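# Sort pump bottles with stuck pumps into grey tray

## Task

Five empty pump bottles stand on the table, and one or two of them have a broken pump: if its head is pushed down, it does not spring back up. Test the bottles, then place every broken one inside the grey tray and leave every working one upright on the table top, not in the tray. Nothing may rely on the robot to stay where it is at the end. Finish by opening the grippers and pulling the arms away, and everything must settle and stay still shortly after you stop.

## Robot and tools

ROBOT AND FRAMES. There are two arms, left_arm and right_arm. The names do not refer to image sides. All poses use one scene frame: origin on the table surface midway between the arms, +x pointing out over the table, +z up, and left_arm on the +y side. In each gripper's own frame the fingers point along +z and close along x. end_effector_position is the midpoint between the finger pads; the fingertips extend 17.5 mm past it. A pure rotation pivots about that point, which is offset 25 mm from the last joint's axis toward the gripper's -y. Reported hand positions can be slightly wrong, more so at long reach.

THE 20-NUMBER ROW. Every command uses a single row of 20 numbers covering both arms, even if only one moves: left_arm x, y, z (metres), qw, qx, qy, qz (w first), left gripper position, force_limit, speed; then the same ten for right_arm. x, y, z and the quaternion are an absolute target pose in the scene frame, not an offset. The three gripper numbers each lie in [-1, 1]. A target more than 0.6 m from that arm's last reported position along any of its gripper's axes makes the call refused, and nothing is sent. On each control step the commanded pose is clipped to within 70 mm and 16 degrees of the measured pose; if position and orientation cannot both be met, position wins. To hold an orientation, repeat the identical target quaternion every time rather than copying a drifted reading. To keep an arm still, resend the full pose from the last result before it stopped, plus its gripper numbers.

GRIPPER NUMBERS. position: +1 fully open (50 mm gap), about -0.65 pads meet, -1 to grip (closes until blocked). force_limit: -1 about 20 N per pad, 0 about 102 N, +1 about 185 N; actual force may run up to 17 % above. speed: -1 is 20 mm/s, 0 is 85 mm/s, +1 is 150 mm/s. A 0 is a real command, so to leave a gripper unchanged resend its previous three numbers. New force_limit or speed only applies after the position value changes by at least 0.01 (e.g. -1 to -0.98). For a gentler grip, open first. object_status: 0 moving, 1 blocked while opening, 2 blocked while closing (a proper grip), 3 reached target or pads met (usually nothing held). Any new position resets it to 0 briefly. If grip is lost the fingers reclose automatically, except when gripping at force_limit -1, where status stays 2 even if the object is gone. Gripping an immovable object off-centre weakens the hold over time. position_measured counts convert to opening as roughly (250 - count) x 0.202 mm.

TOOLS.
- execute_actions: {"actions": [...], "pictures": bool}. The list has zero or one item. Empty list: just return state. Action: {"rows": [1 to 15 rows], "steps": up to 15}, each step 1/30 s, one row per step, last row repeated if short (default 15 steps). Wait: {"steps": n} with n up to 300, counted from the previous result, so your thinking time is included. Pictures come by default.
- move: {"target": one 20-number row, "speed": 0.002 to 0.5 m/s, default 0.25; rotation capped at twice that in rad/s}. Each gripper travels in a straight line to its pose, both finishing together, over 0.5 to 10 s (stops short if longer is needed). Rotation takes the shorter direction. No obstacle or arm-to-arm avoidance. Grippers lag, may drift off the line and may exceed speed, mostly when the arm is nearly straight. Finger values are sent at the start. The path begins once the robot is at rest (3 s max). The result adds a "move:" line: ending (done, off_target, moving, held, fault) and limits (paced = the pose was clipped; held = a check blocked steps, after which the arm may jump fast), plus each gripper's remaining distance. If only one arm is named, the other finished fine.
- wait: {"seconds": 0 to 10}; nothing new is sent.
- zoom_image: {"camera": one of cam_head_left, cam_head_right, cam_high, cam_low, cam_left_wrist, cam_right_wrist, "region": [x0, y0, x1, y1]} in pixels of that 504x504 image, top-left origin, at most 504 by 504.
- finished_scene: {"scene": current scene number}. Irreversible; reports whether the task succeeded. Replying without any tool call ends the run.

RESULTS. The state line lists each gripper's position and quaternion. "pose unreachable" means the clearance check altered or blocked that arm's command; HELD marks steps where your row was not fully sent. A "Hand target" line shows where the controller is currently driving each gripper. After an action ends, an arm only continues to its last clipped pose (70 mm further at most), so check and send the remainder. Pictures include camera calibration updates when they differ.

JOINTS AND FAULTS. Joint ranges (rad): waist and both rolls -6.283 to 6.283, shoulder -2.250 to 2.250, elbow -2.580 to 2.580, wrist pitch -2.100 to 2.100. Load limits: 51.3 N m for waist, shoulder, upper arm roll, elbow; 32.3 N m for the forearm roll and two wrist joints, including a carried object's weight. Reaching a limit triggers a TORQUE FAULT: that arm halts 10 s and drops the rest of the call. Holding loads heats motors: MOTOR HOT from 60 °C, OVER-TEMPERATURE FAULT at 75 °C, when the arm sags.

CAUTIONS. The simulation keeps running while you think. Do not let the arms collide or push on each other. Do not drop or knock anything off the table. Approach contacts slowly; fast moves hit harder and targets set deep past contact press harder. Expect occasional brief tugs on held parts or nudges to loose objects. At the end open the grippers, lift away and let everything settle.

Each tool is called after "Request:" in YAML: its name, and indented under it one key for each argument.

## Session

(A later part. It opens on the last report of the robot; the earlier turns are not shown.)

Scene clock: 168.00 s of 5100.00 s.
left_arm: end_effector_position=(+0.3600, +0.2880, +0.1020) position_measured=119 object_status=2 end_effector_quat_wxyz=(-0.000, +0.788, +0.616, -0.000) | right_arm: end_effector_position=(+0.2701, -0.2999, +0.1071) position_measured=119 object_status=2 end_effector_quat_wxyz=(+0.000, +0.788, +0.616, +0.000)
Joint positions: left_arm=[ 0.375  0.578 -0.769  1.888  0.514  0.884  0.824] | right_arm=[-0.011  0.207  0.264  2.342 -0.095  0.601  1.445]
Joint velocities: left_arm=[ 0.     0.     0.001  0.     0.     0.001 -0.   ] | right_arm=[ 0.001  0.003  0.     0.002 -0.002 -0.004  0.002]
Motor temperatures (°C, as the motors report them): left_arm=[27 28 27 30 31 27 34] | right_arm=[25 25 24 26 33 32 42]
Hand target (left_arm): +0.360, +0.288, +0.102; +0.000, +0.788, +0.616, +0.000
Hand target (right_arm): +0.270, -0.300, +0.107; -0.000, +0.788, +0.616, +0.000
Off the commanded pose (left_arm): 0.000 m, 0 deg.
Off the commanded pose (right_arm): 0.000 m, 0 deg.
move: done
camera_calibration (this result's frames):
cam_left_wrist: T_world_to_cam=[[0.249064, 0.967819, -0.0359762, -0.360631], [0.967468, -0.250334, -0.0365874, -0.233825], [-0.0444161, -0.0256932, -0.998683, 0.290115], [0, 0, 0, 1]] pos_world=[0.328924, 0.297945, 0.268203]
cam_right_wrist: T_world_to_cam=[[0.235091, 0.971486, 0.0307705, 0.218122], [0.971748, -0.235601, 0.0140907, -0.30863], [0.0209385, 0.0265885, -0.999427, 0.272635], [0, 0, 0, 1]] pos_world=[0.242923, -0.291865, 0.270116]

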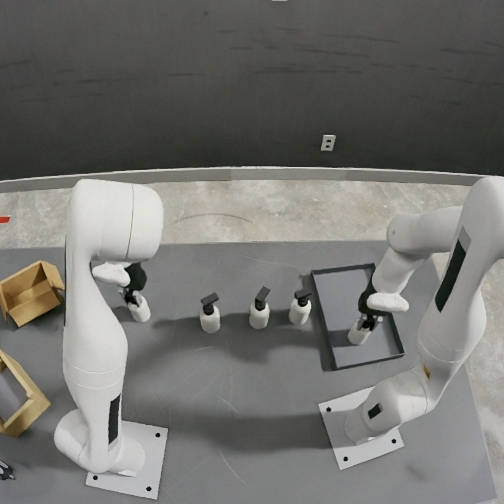

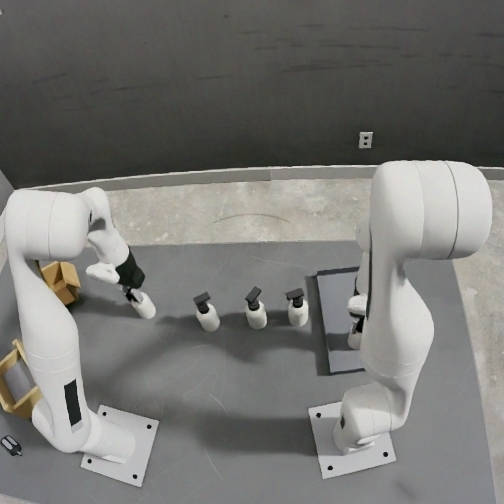

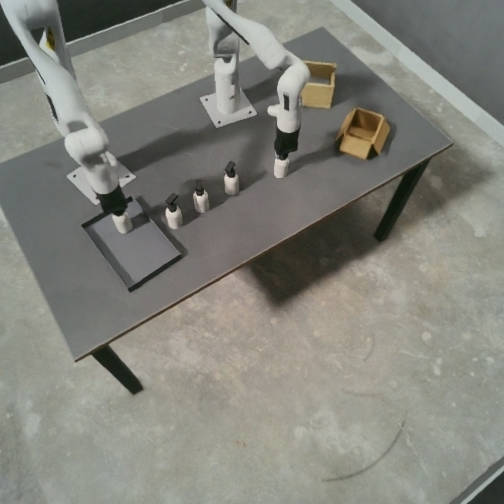

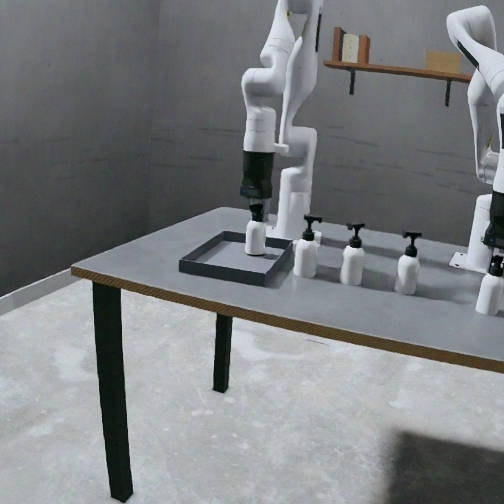

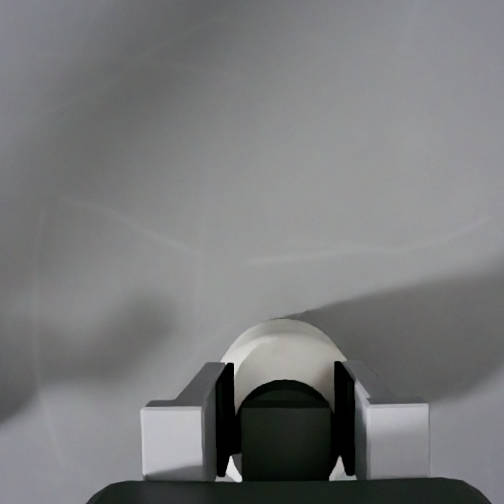

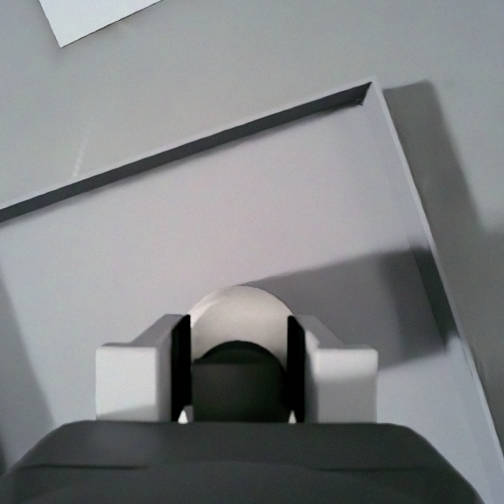

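Both good. Right releases; left lifts and carries.

Request:
move:
  target: [0.360,0.288,0.25,0,0.788,0.616,0,-1,-0.6,0,0.27,-0.30,0.107,0,0.788,0.616,0,1,0,0.5]

Request:
move:
  target: [0.44,0.16,0.25,0,0.788,0.616,0,-1,-0.6,0,0.27,-0.30,0.26,0,0.788,0.616,0,1,0,0.5]

Request:
move:
  target: [0.44,0.025,0.25,0,0.788,0.616,0,-1,-0.6,0,0.30,-0.30,0.27,0,0.788,0.616,0,1,0,0.5]

Request:
move:
  target: [0.44,0.025,0.104,0,0.788,0.616,0,-1,-0.6,0,0.30,-0.30,0.27,0,0.788,0.616,0,1,0,0.5]
  speed: 0.12

Request:
move:
  target: [0.44,0.025,0.104,0,0.788,0.616,0,1,0,0.5,0.30,-0.30,0.27,0,0.788,0.616,0,1,0,0.5]

Request:
move:
  target: [0.44,0.025,0.24,0,0.788,0.616,0,1,0,0.5,0.38,-0.2,0.27,0,0.788,0.616,0,1,0,0.5]

Request:
move:
  target: [0.33,0.3,0.25,0,0.788,0.616,0,1,0,0.5,0.43,-0.15,0.27,0,0.788,0.616,0,1,0,0.5]

Request:
move:
  target: [0.33,0.3,0.25,0,0.788,0.616,0,1,0,0.5,0.44,0.026,0.24,0,0.788,0.616,0,1,0,0.5]

Scene clock: 183.03 s of 5100.00 s.
left_arm: end_effector_position=(+0.3606, +0.2878, +0.2497) position_measured=119 object_status=2 end_effector_quat_wxyz=(+0.000, +0.788, +0.616, -0.000) | right_arm: end_effector_position=(+0.2700, -0.3000, +0.1070) position_measured=3 object_status=3 end_effector_quat_wxyz=(+0.000, +0.788, +0.616, +0.000)
Joint positions: left_arm=[ 0.472  0.379 -0.877  1.629  0.302  1.276  1.014] | right_arm=[-0.011  0.208  0.264  2.342 -0.095  0.601  1.445]
Joint velocities: left_arm=[ 0.001 -0.002  0.    -0.003 -0.001  0.002  0.001] | right_arm=[-0.    -0.001  0.001  0.    -0.    -0.    -0.   ]
Motor temperatures (°C, as the motors report them): left_arm=[27 28 27 30 31 27 34] | right_arm=[25 25 24 26 33 32 42]
Hand target (left_arm): +0.361, +0.288, +0.250; +0.000, +0.788, +0.616, -0.000
Hand target (right_arm): +0.270, -0.300, +0.107; +0.000, +0.788, +0.616, -0.000
Off the commanded pose (left_arm): 0.001 m, 0 deg.
Off the commanded pose (right_arm): 0.000 m, 0 deg.
After step 90, 10.93 s passed at rest.
move: done
camera_calibration (this result's frames):
cam_left_wrist: T_world_to_cam=[[0.248997, 0.96783, -0.0361348, -0.35525], [0.967483, -0.250274, -0.0365923, -0.229039], [-0.0444587, -0.0258484, -0.998677, 0.437687], [0, 0, 0, 1]] pos_world=[0.329507, 0.297813, 0.41589]
cam_right_wrist: T_world_to_cam=[[0.235303, 0.971439, 0.0306344, 0.218148], [0.971703, -0.235802, 0.0138152, -0.308565], [0.0206443, 0.0265168, -0.999435, 0.272586], [0, 0, 0, 1]] pos_world=[0.242875, -0.291906, 0.270012]

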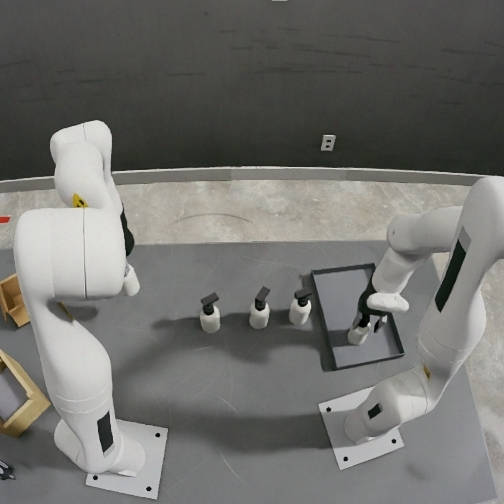

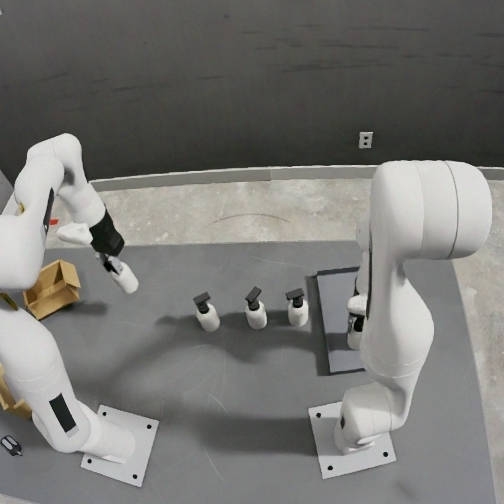

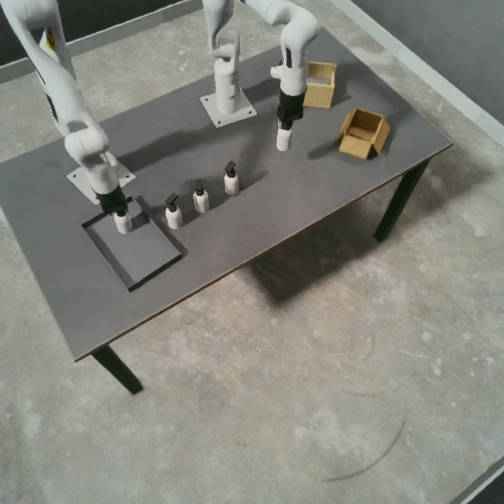

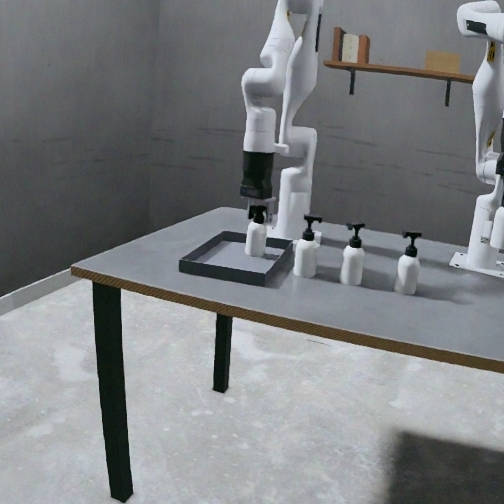

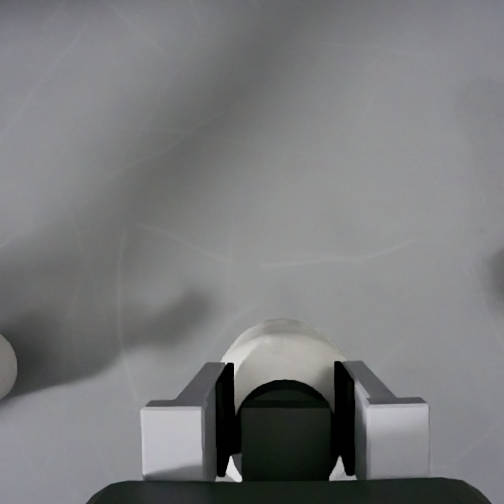

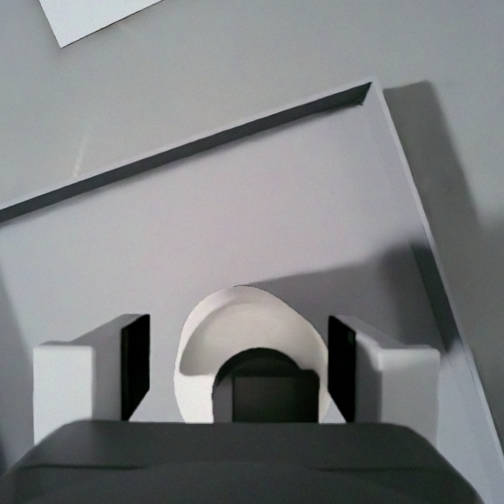

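Scene clock: 184.20 s of 5100.00 s.
left_arm: end_effector_position=(+0.4401, +0.1602, +0.2500) position_measured=119 object_status=2 end_effector_quat_wxyz=(+0.000, +0.788, +0.616, +0.000) | right_arm: end_effector_position=(+0.2693, -0.3002, +0.2602) position_measured=3 object_status=3 end_effector_quat_wxyz=(-0.000, +0.788, +0.615, -0.000)
Joint positions: left_arm=[ 0.533  0.602 -0.786  1.278  0.417  1.425  1.252] | right_arm=[-0.066 -0.084  0.259  2.019  0.023  1.205  1.301]
Joint velocities: left_arm=[-0.002  0.006  0.    -0.004 -0.001  0.002  0.001] | right_arm=[-0.    -0.004 -0.001 -0.002  0.001  0.003 -0.   ]
Motor temperatures (°C, as the motors report them): left_arm=[27 28 27 30 31 27 34] | right_arm=[25 25 24 26 33 32 42]
Hand target (left_arm): +0.440, +0.160, +0.250; -0.000, +0.788, +0.616, +0.000
Hand target (right_arm): +0.269, -0.300, +0.260; +0.000, +0.788, +0.615, -0.000
Off the commanded pose (left_arm): 0.000 m, 0 deg.
Off the commanded pose (right_arm): 0.001 m, 0 deg.
move: done
camera_calibration (this result's frames):
cam_left_wrist: T_world_to_cam=[[0.249053, 0.967838, -0.0355348, -0.251638], [0.967508, -0.250285, -0.0358582, -0.338141], [-0.0435987, -0.0254496, -0.998725, 0.437825], [0, 0, 0, 1]] pos_world=[0.408914, 0.170056, 0.416199]
cam_right_wrist: T_world_to_cam=[[0.236529, 0.971149, 0.0304067, 0.213467], [0.97141, -0.237019, 0.0136215, -0.310302], [0.0204354, 0.0263155, -0.999445, 0.425707], [0, 0, 0, 1]] pos_world=[0.242239, -0.292058, 0.423206]

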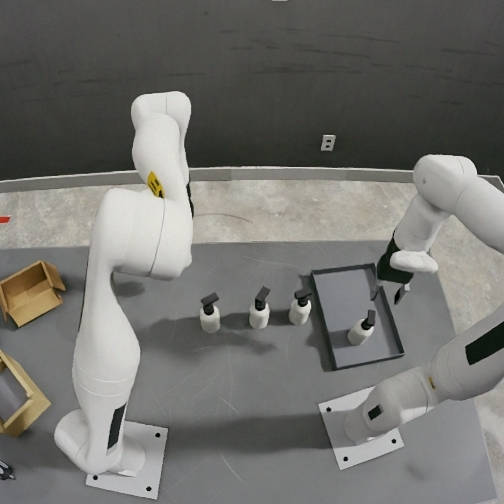

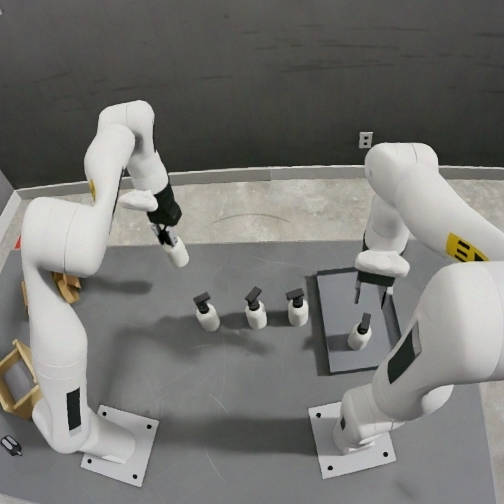

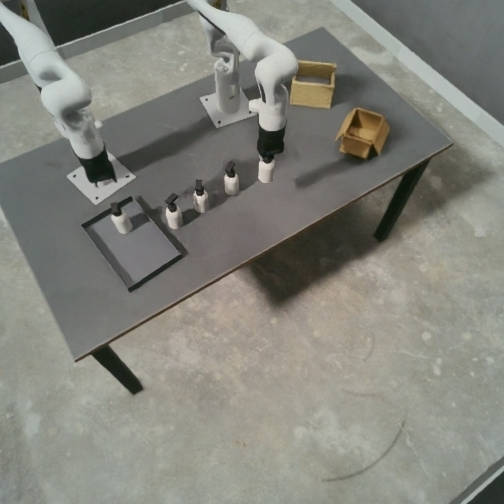

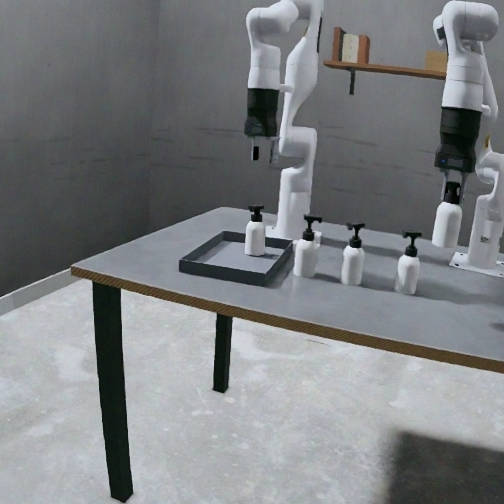

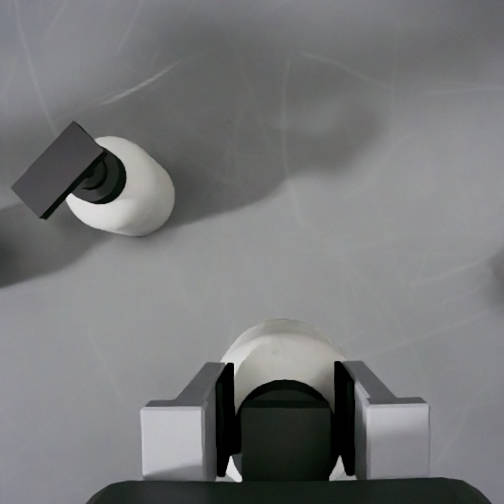

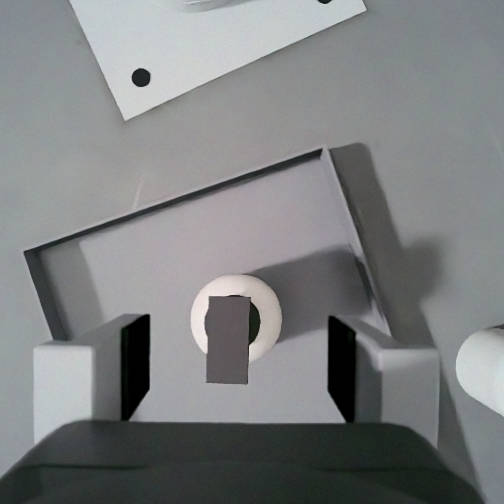

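Scene clock: 185.23 s of 5100.00 s.
left_arm: end_effector_position=(+0.4401, +0.0252, +0.2502) position_measured=119 object_status=2 end_effector_quat_wxyz=(+0.000, +0.788, +0.616, +0.000) | right_arm: end_effector_position=(+0.2999, -0.3000, +0.2701) position_measured=3 object_status=3 end_effector_quat_wxyz=(+0.000, +0.788, +0.616, +0.000)
Joint positions: left_arm=[ 0.669  0.724 -0.742  1.04   0.464  1.528  1.519] | right_arm=[-0.062 -0.016  0.273  1.925  0.005  1.232  1.328]
Joint velocities: left_arm=[-0.003  0.008  0.002 -0.007  0.001  0.003  0.003] | right_arm=[-0.     0.001  0.    -0.001  0.001  0.     0.   ]
Motor temperatures (°C, as the motors report them): left_arm=[27 28 27 30 31 27 34] | right_arm=[25 25 24 26 33 32 42]
Hand target (left_arm): +0.440, +0.025, +0.250; -0.000, +0.788, +0.616, +0.000
Hand target (right_arm): +0.300, -0.300, +0.270; +0.000, +0.788, +0.616, -0.000
Off the commanded pose (left_arm): 0.000 m, 0 deg.
Off the commanded pose (right_arm): 0.000 m, 0 deg.
move: done
camera_calibration (this result's frames):
cam_left_wrist: T_world_to_cam=[[0.249034, 0.967836, -0.0357034, -0.120944], [0.967517, -0.25027, -0.0357193, -0.371982], [-0.0435059, -0.0256483, -0.998724, 0.434514], [0, 0, 0, 1]] pos_world=[0.408922, 0.0351024, 0.416355]
cam_right_wrist: T_world_to_cam=[[0.235277, 0.971448, 0.0305655, 0.206101], [0.971705, -0.235781, 0.0140206, -0.339945], [0.020827, 0.0264019, -0.999434, 0.434904], [0, 0, 0, 1]] pos_world=[0.272778, -0.291851, 0.433125]

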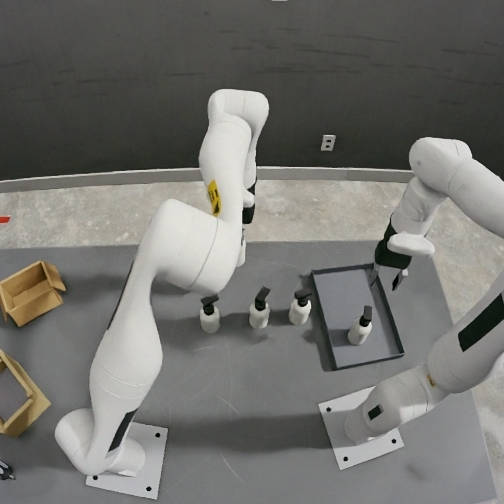

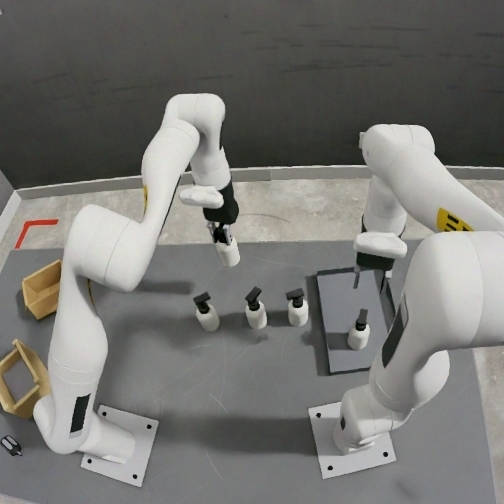

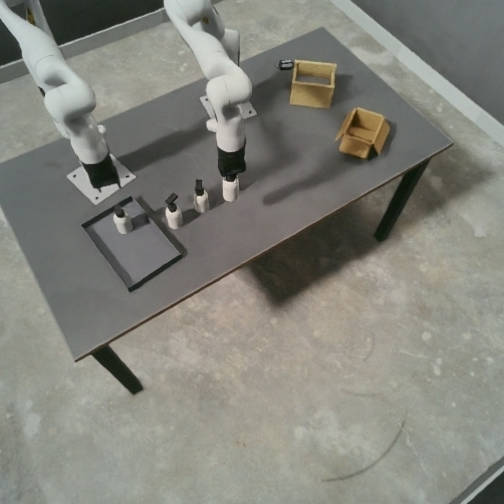

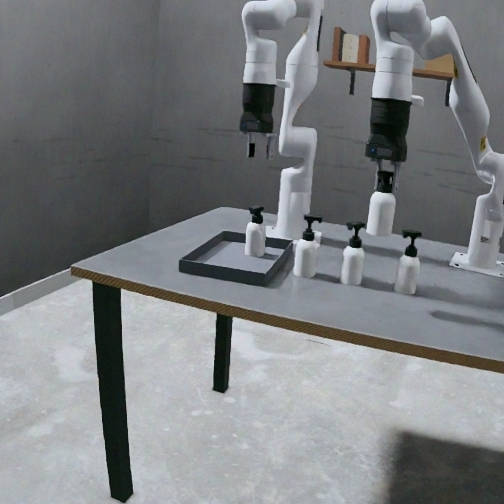

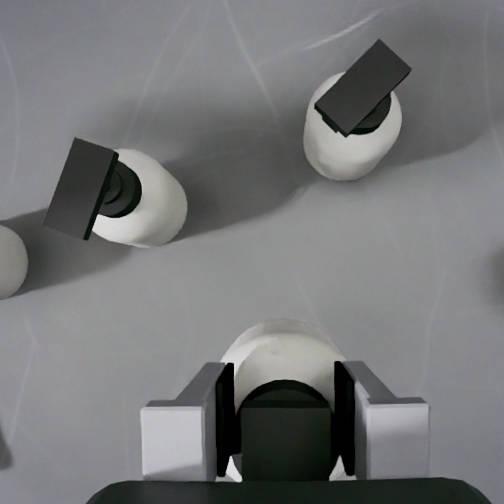

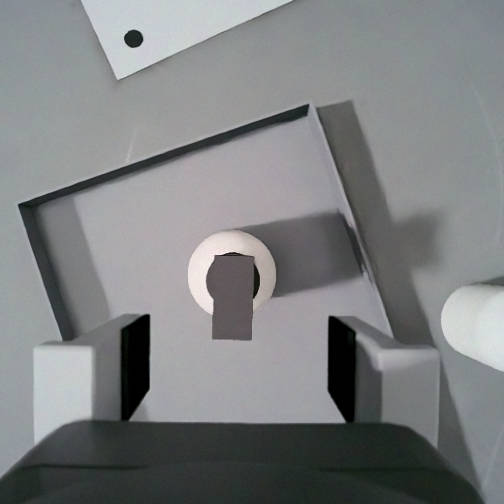

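Scene clock: 186.83 s of 5100.00 s.
left_arm: end_effector_position=(+0.4396, +0.0254, +0.1042) position_measured=119 object_status=2 end_effector_quat_wxyz=(-0.000, +0.788, +0.616, +0.000) | right_arm: end_effector_position=(+0.3000, -0.3000, +0.2700) position_measured=3 object_status=3 end_effector_quat_wxyz=(+0.000, +0.788, +0.616, -0.000)
Joint positions: left_arm=[ 0.691  0.85  -0.699  1.309  0.551  1.175  1.426] | right_arm=[-0.062 -0.015  0.273  1.925  0.004  1.232  1.329]
Joint velocities: left_arm=[-0.     0.003 -0.001  0.001  0.002 -0.002 -0.001] | right_arm=[-0.     0.001 -0.    -0.     0.001  0.     0.   ]
Motor temperatures (°C, as the motors report them): left_arm=[27 28 27 30 31 27 34] | right_arm=[25 25 24 26 33 32 42]
Hand target (left_arm): +0.440, +0.025, +0.104; -0.000, +0.788, +0.616, +0.000
Hand target (right_arm): +0.300, -0.300, +0.270; +0.000, +0.788, +0.616, -0.000
Off the commanded pose (left_arm): 0.001 m, 0 deg.
Off the commanded pose (right_arm): 0.000 m, 0 deg.
move: done
camera_calibration (this result's frames):
cam_left_wrist: T_world_to_cam=[[0.249169, 0.967806, -0.0355947, -0.126336], [0.967454, -0.250417, -0.0363776, -0.376472], [-0.04412, -0.0253721, -0.998704, 0.289011], [0, 0, 0, 1]] pos_world=[0.40845, 0.0353266, 0.270445]
cam_right_wrist: T_world_to_cam=[[0.235302, 0.971439, 0.0306334, 0.206096], [0.971703, -0.235802, 0.0138148, -0.339967], [0.0206437, 0.0265159, -0.999435, 0.434875], [0, 0, 0, 1]] pos_world=[0.272875, -0.291905, 0.433013]

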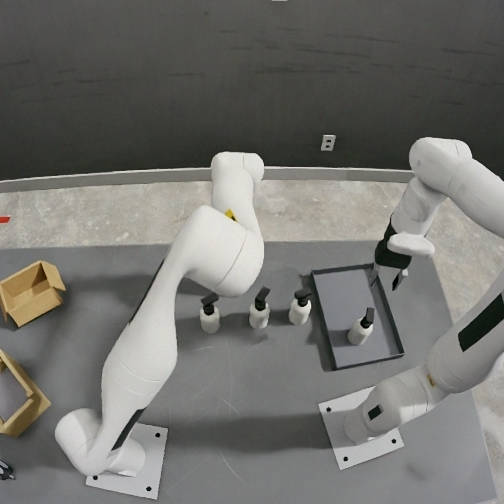

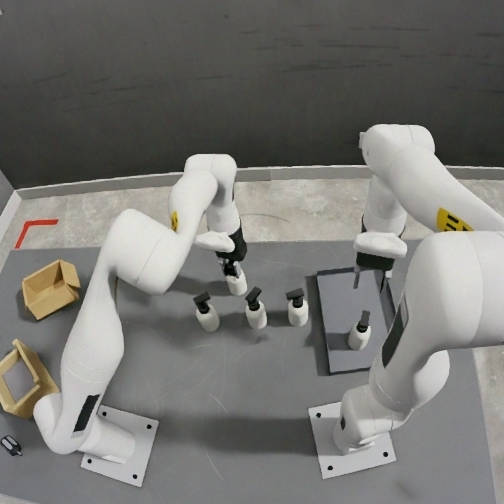

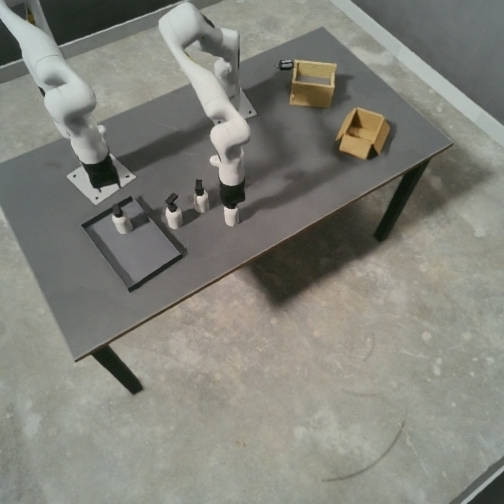

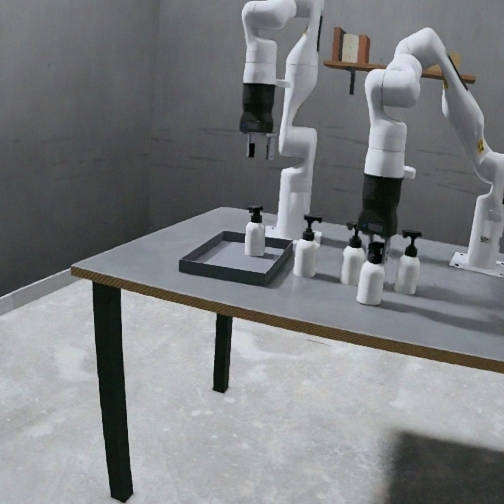

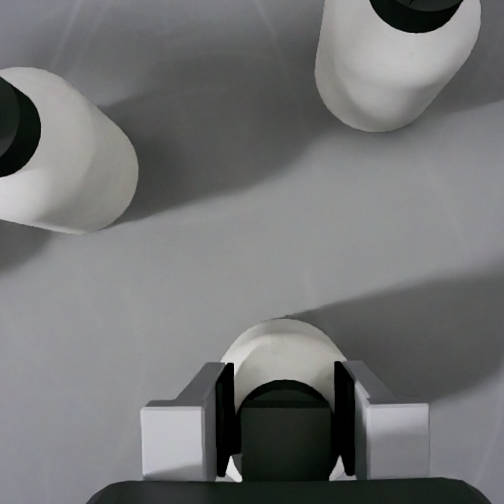

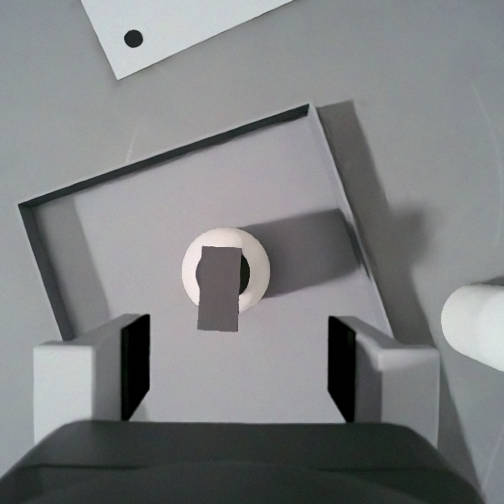

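Scene clock: 187.53 s of 5100.00 s.
left_arm: end_effector_position=(+0.4400, +0.0250, +0.1040) position_measured=3 object_status=3 end_effector_quat_wxyz=(+0.000, +0.788, +0.616, +0.000) | right_arm: end_effector_position=(+0.3000, -0.3000, +0.2700) position_measured=3 object_status=3 end_effector_quat_wxyz=(+0.000, +0.788, +0.616, +0.000)
Joint positions: left_arm=[ 0.69   0.852 -0.698  1.307  0.551  1.176  1.426] | right_arm=[-0.062 -0.015  0.273  1.925  0.004  1.232  1.329]
Joint velocities: left_arm=[ 0.001  0.     0.002 -0.    -0.     0.    -0.   ] | right_arm=[-0.    -0.    -0.001  0.001  0.    -0.     0.   ]
Motor temperatures (°C, as the motors report them): left_arm=[27 28 27 30 31 27 34] | right_arm=[25 25 24 26 33 32 42]
Hand target (left_arm): +0.440, +0.025, +0.104; +0.000, +0.788, +0.616, +0.000
Hand target (right_arm): +0.300, -0.300, +0.270; -0.000, +0.788, +0.616, -0.000
Off the commanded pose (left_arm): 0.000 m, 0 deg.
Off the commanded pose (right_arm): 0.000 m, 0 deg.
move: done
camera_calibration (this result's frames):
cam_left_wrist: T_world_to_cam=[[0.249078, 0.967814, -0.0359894, -0.125944], [0.967466, -0.250348, -0.0365562, -0.37699], [-0.0443894, -0.0257131, -0.998683, 0.28891], [0, 0, 0, 1]] pos_world=[0.408919, 0.0349405, 0.270215]
cam_right_wrist: T_world_to_cam=[[0.235304, 0.971439, 0.0306351, 0.206095], [0.971703, -0.235803, 0.0138142, -0.339967], [0.0206435, 0.0265177, -0.999435, 0.434876], [0, 0, 0, 1]] pos_world=[0.272874, -0.291906, 0.433013]

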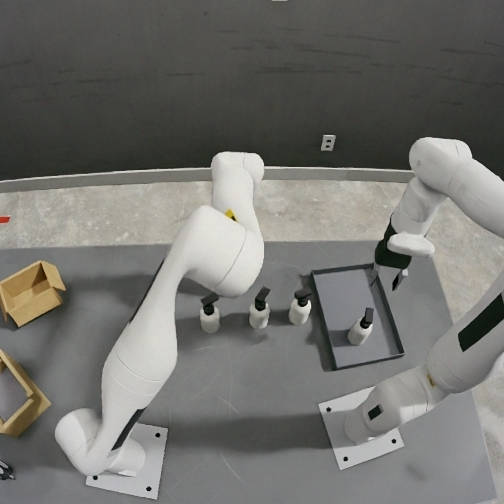

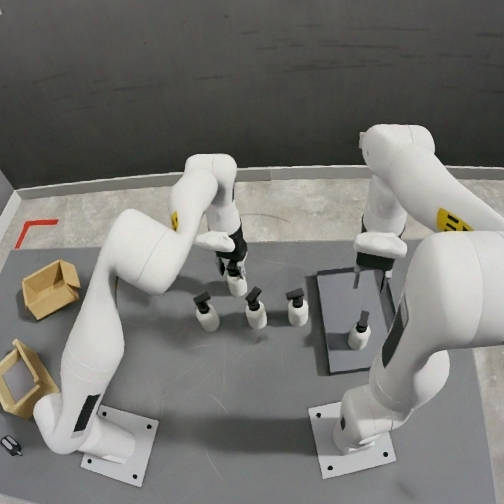

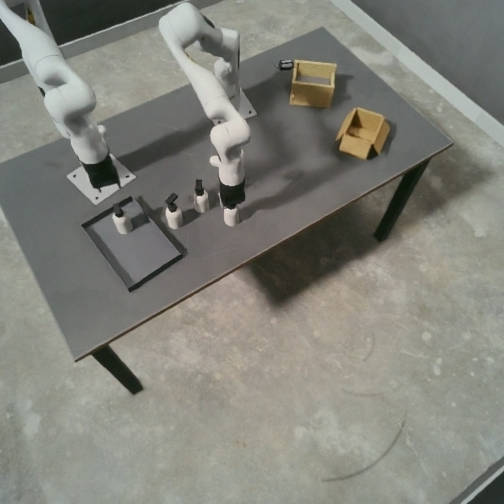

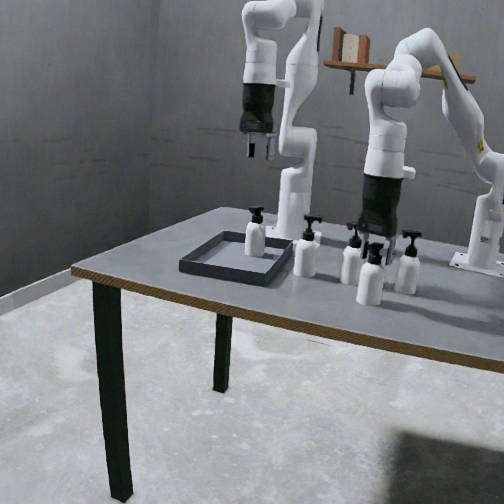

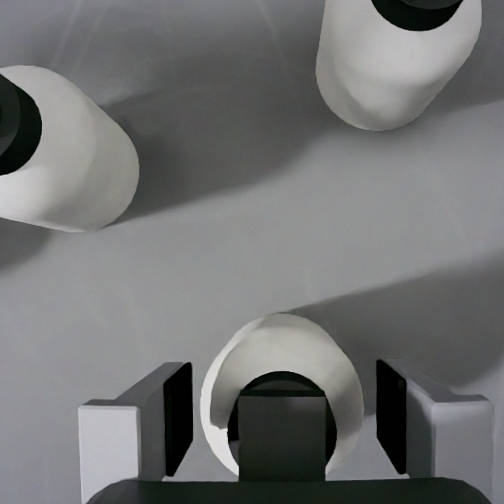

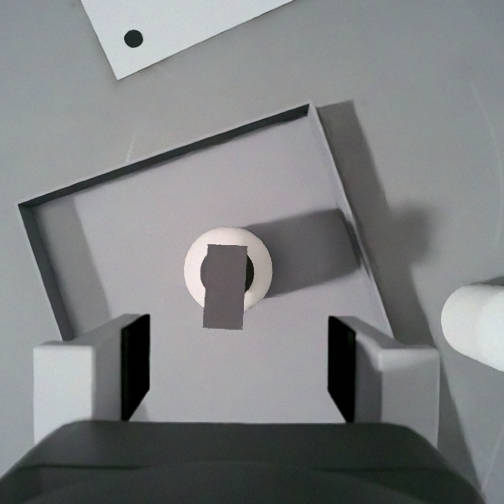

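Scene clock: 188.60 s of 5100.00 s.
left_arm: end_effector_position=(+0.4403, +0.0245, +0.2399) position_measured=3 object_status=3 end_effector_quat_wxyz=(+0.000, +0.788, +0.616, -0.000) | right_arm: end_effector_position=(+0.3799, -0.1996, +0.2704) position_measured=3 object_status=3 end_effector_quat_wxyz=(-0.000, +0.788, +0.616, +0.001)
Joint positions: left_arm=[ 0.672  0.73  -0.739  1.063  0.468  1.502  1.514] | right_arm=[-0.194  0.191  0.173  1.696 -0.035  1.256  1.106]
Joint velocities: left_arm=[-0.004  0.002 -0.    -0.004  0.001  0.003  0.001] | right_arm=[-0.001  0.007 -0.001 -0.002  0.     0.001 -0.001]
Motor temperatures (°C, as the motors report them): left_arm=[27 28 27 30 31 27 34] | right_arm=[25 25 24 26 33 32 42]
Hand target (left_arm): +0.440, +0.025, +0.240; +0.000, +0.788, +0.616, -0.000
Hand target (right_arm): +0.380, -0.200, +0.270; -0.000, +0.788, +0.616, +0.000
Off the commanded pose (left_arm): 0.001 m, 0 deg.
Off the commanded pose (right_arm): 0.001 m, 0 deg.
move: done
camera_calibration (this result's frames):
cam_left_wrist: T_world_to_cam=[[0.249238, 0.967755, -0.0364883, -0.120557], [0.96742, -0.250529, -0.0365225, -0.372435], [-0.0444862, -0.0261967, -0.998666, 0.424692], [0, 0, 0, 1]] pos_world=[0.409241, 0.0344896, 0.406125]
cam_right_wrist: T_world_to_cam=[[0.235372, 0.971387, 0.0317519, 0.0894257], [0.971666, -0.235914, 0.0145191, -0.394124], [0.0215944, 0.0274348, -0.99939, 0.430782], [0, 0, 0, 1]] pos_world=[0.352606, -0.191665, 0.433402]

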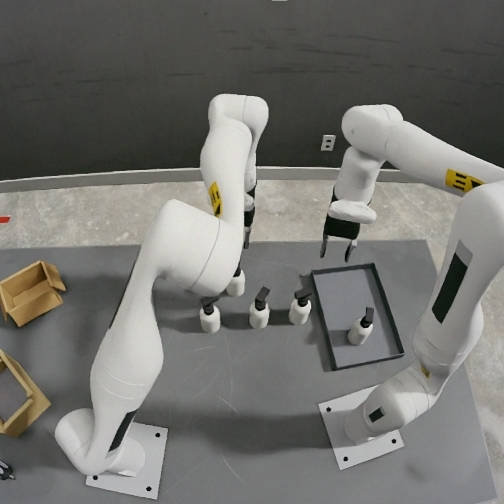

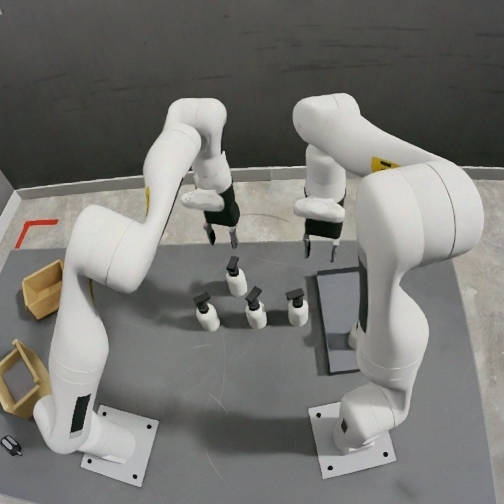

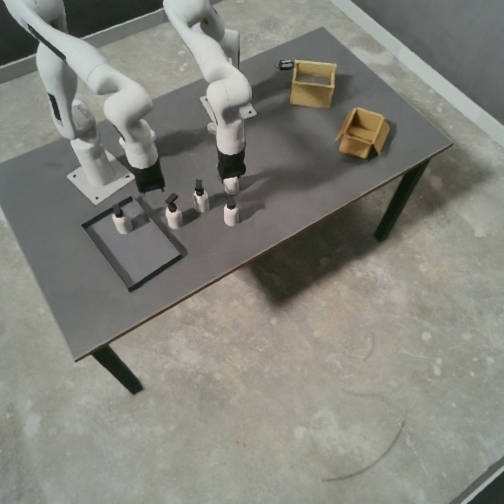

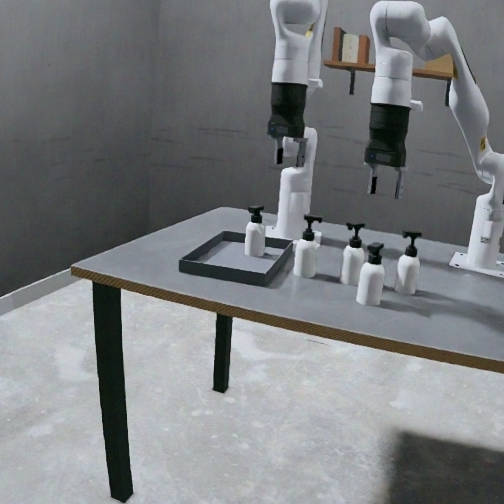

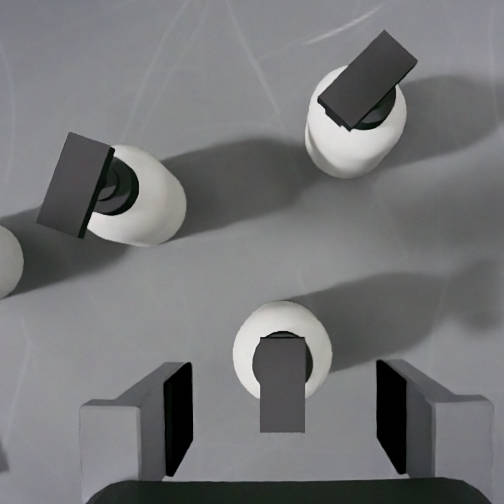

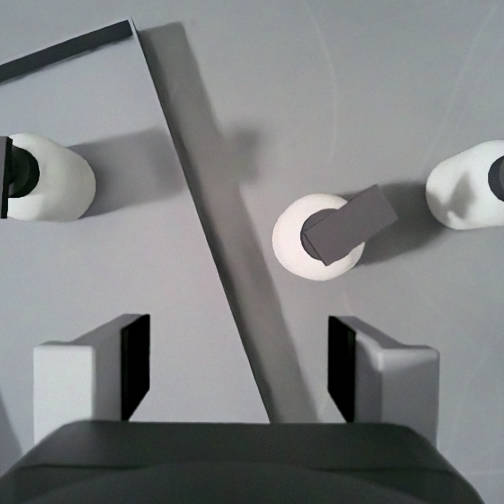

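Scene clock: 190.27 s of 5100.00 s.
left_arm: end_effector_position=(+0.3296, +0.2993, +0.2503) position_measured=3 object_status=3 end_effector_quat_wxyz=(+0.000, +0.788, +0.615, -0.001) | right_arm: end_effector_position=(+0.4299, -0.1498, +0.2702) position_measured=3 object_status=3 end_effector_quat_wxyz=(+0.000, +0.788, +0.616, +0.000)
Joint positions: left_arm=[ 0.521  0.308 -0.922  1.72   0.258  1.244  1.009] | right_arm=[-0.241  0.331  0.153  1.508 -0.052  1.306  1.036]
Joint velocities: left_arm=[-0.005 -0.004 -0.003  0.002  0.002  0.001 -0.003] | right_arm=[-0.     0.004  0.    -0.001  0.    -0.    -0.   ]
Motor temperatures (°C, as the motors report them): left_arm=[27 28 27 30 31 27 34] | right_arm=[25 25 24 26 33 32 42]
Hand target (left_arm): +0.330, +0.299, +0.250; +0.000, +0.788, +0.616, -0.001
Hand target (right_arm): +0.430, -0.150, +0.270; +0.000, +0.788, +0.616, +0.000
Off the commanded pose (left_arm): 0.001 m, 0 deg.
Off the commanded pose (right_arm): 0.000 m, 0 deg.
move: done
camera_calibration (this result's frames):
cam_left_wrist: T_world_to_cam=[[0.249982, 0.967534, -0.0372378, -0.358547], [0.967177, -0.25133, -0.0374436, -0.195559], [-0.0455869, -0.0266554, -0.998605, 0.437848], [0, 0, 0, 1]] pos_world=[0.298731, 0.309428, 0.416563]
cam_right_wrist: T_world_to_cam=[[0.235308, 0.97143, 0.0308955, 0.0295677], [0.971695, -0.23582, 0.0140648, -0.430821], [0.0209488, 0.0267115, -0.999424, 0.428314], [0, 0, 0, 1]] pos_world=[0.402696, -0.14176, 0.433213]

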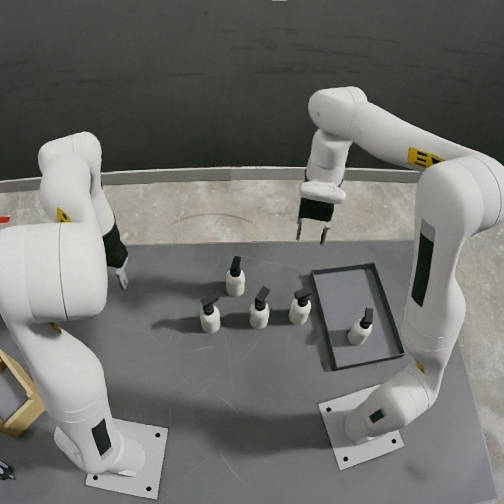

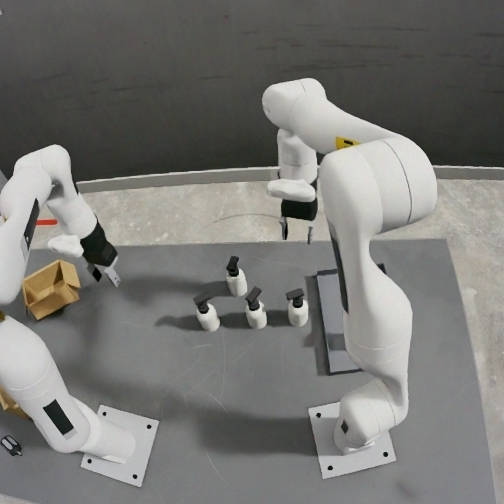

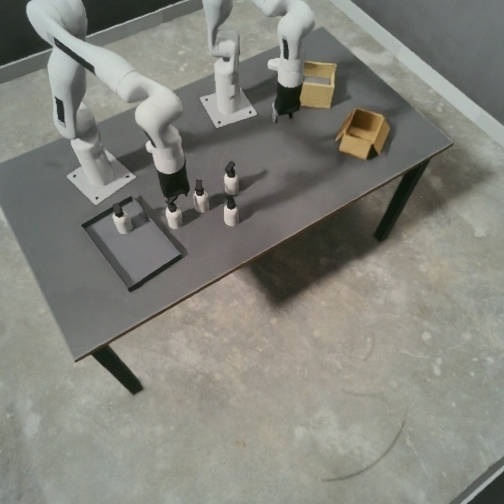

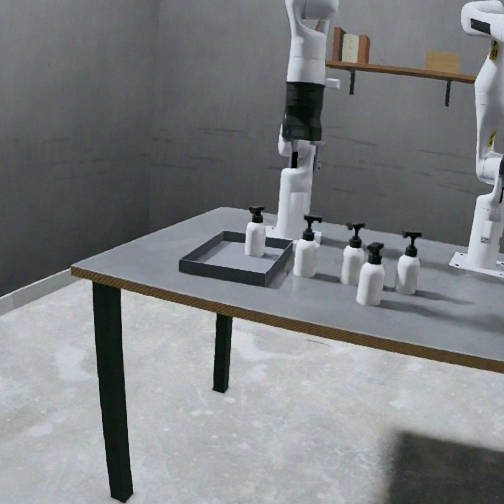

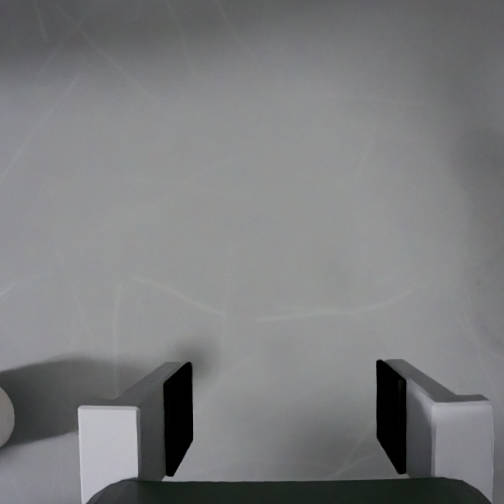

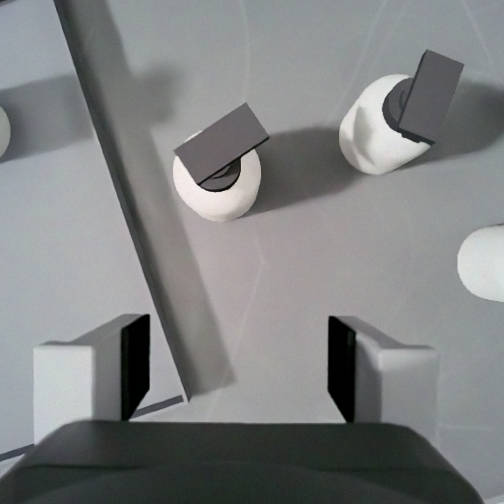

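Scene clock: 191.50 s of 5100.00 s.
left_arm: end_effector_position=(+0.3300, +0.3000, +0.2500) position_measured=3 object_status=3 end_effector_quat_wxyz=(+0.000, +0.788, +0.616, +0.000) | right_arm: end_effector_position=(+0.4398, +0.0264, +0.2405) position_measured=3 object_status=3 end_effector_quat_wxyz=(-0.000, +0.788, +0.616, +0.001)
Joint positions: left_arm=[ 0.52   0.308 -0.923  1.721  0.258  1.241  1.009] | right_arm=[-0.496  0.55   0.092  1.256 -0.051  1.336  0.713]
Joint velocities: left_arm=[ 0.001  0.    -0.001 -0.001  0.001  0.     0.   ] | right_arm=[-0.003  0.008 -0.002 -0.003  0.001  0.002 -0.001]
Motor temperatures (°C, as the motors report them): left_arm=[27 28 27 30 31 27 34] | right_arm=[25 25 24 26 33 32 42]
Hand target (left_arm): +0.330, +0.300, +0.250; -0.000, +0.788, +0.616, -0.000
Hand target (right_arm): +0.440, +0.026, +0.240; -0.000, +0.788, +0.616, +0.000
Off the commanded pose (left_arm): 0.000 m, 0 deg.
Off the commanded pose (right_arm): 0.001 m, 0 deg.
move: done
camera_calibration (this result's frames):
cam_left_wrist: T_world_to_cam=[[0.249066, 0.967818, -0.0359815, -0.359445], [0.967468, -0.250336, -0.0365732, -0.196387], [-0.0444037, -0.0257018, -0.998683, 0.4369], [0, 0, 0, 1]] pos_world=[0.298924, 0.309944, 0.416209]
cam_right_wrist: T_world_to_cam=[[0.235489, 0.971335, 0.0324397, -0.143427], [0.971644, -0.236032, 0.0140049, -0.398413], [0.0212603, 0.0282219, -0.999376, 0.393492], [0, 0, 0, 1]] pos_world=[0.412526, 0.0341721, 0.403479]

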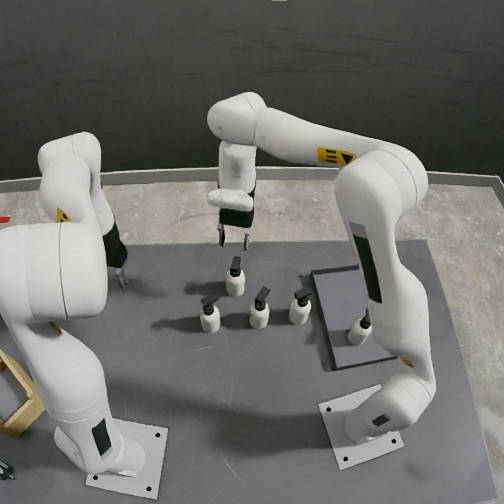

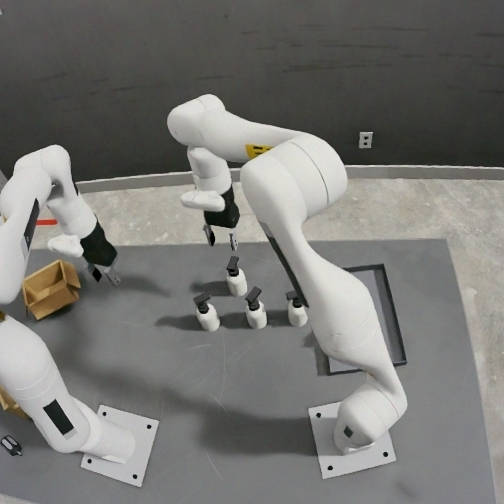

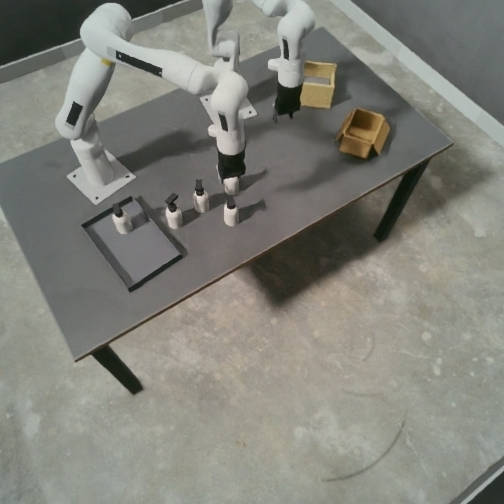

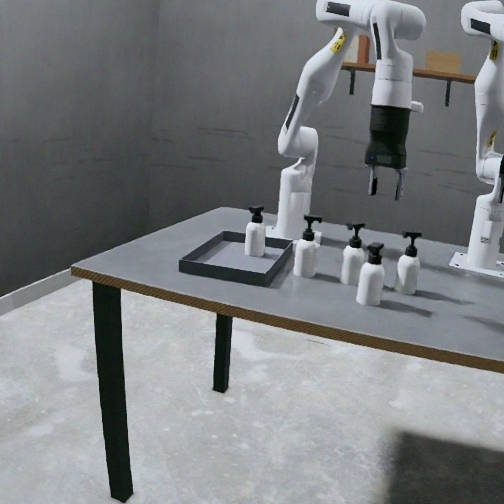

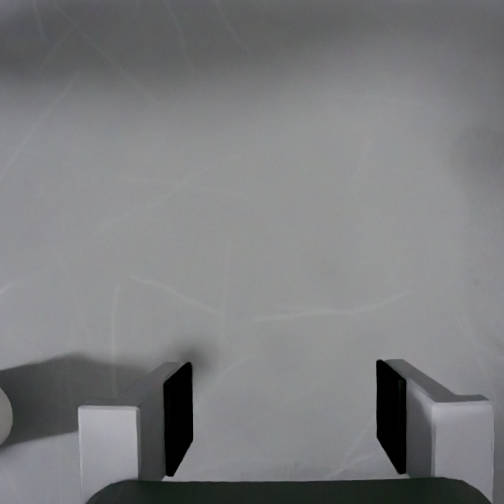

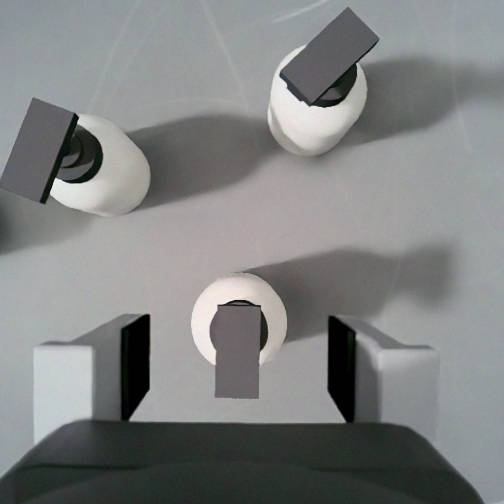

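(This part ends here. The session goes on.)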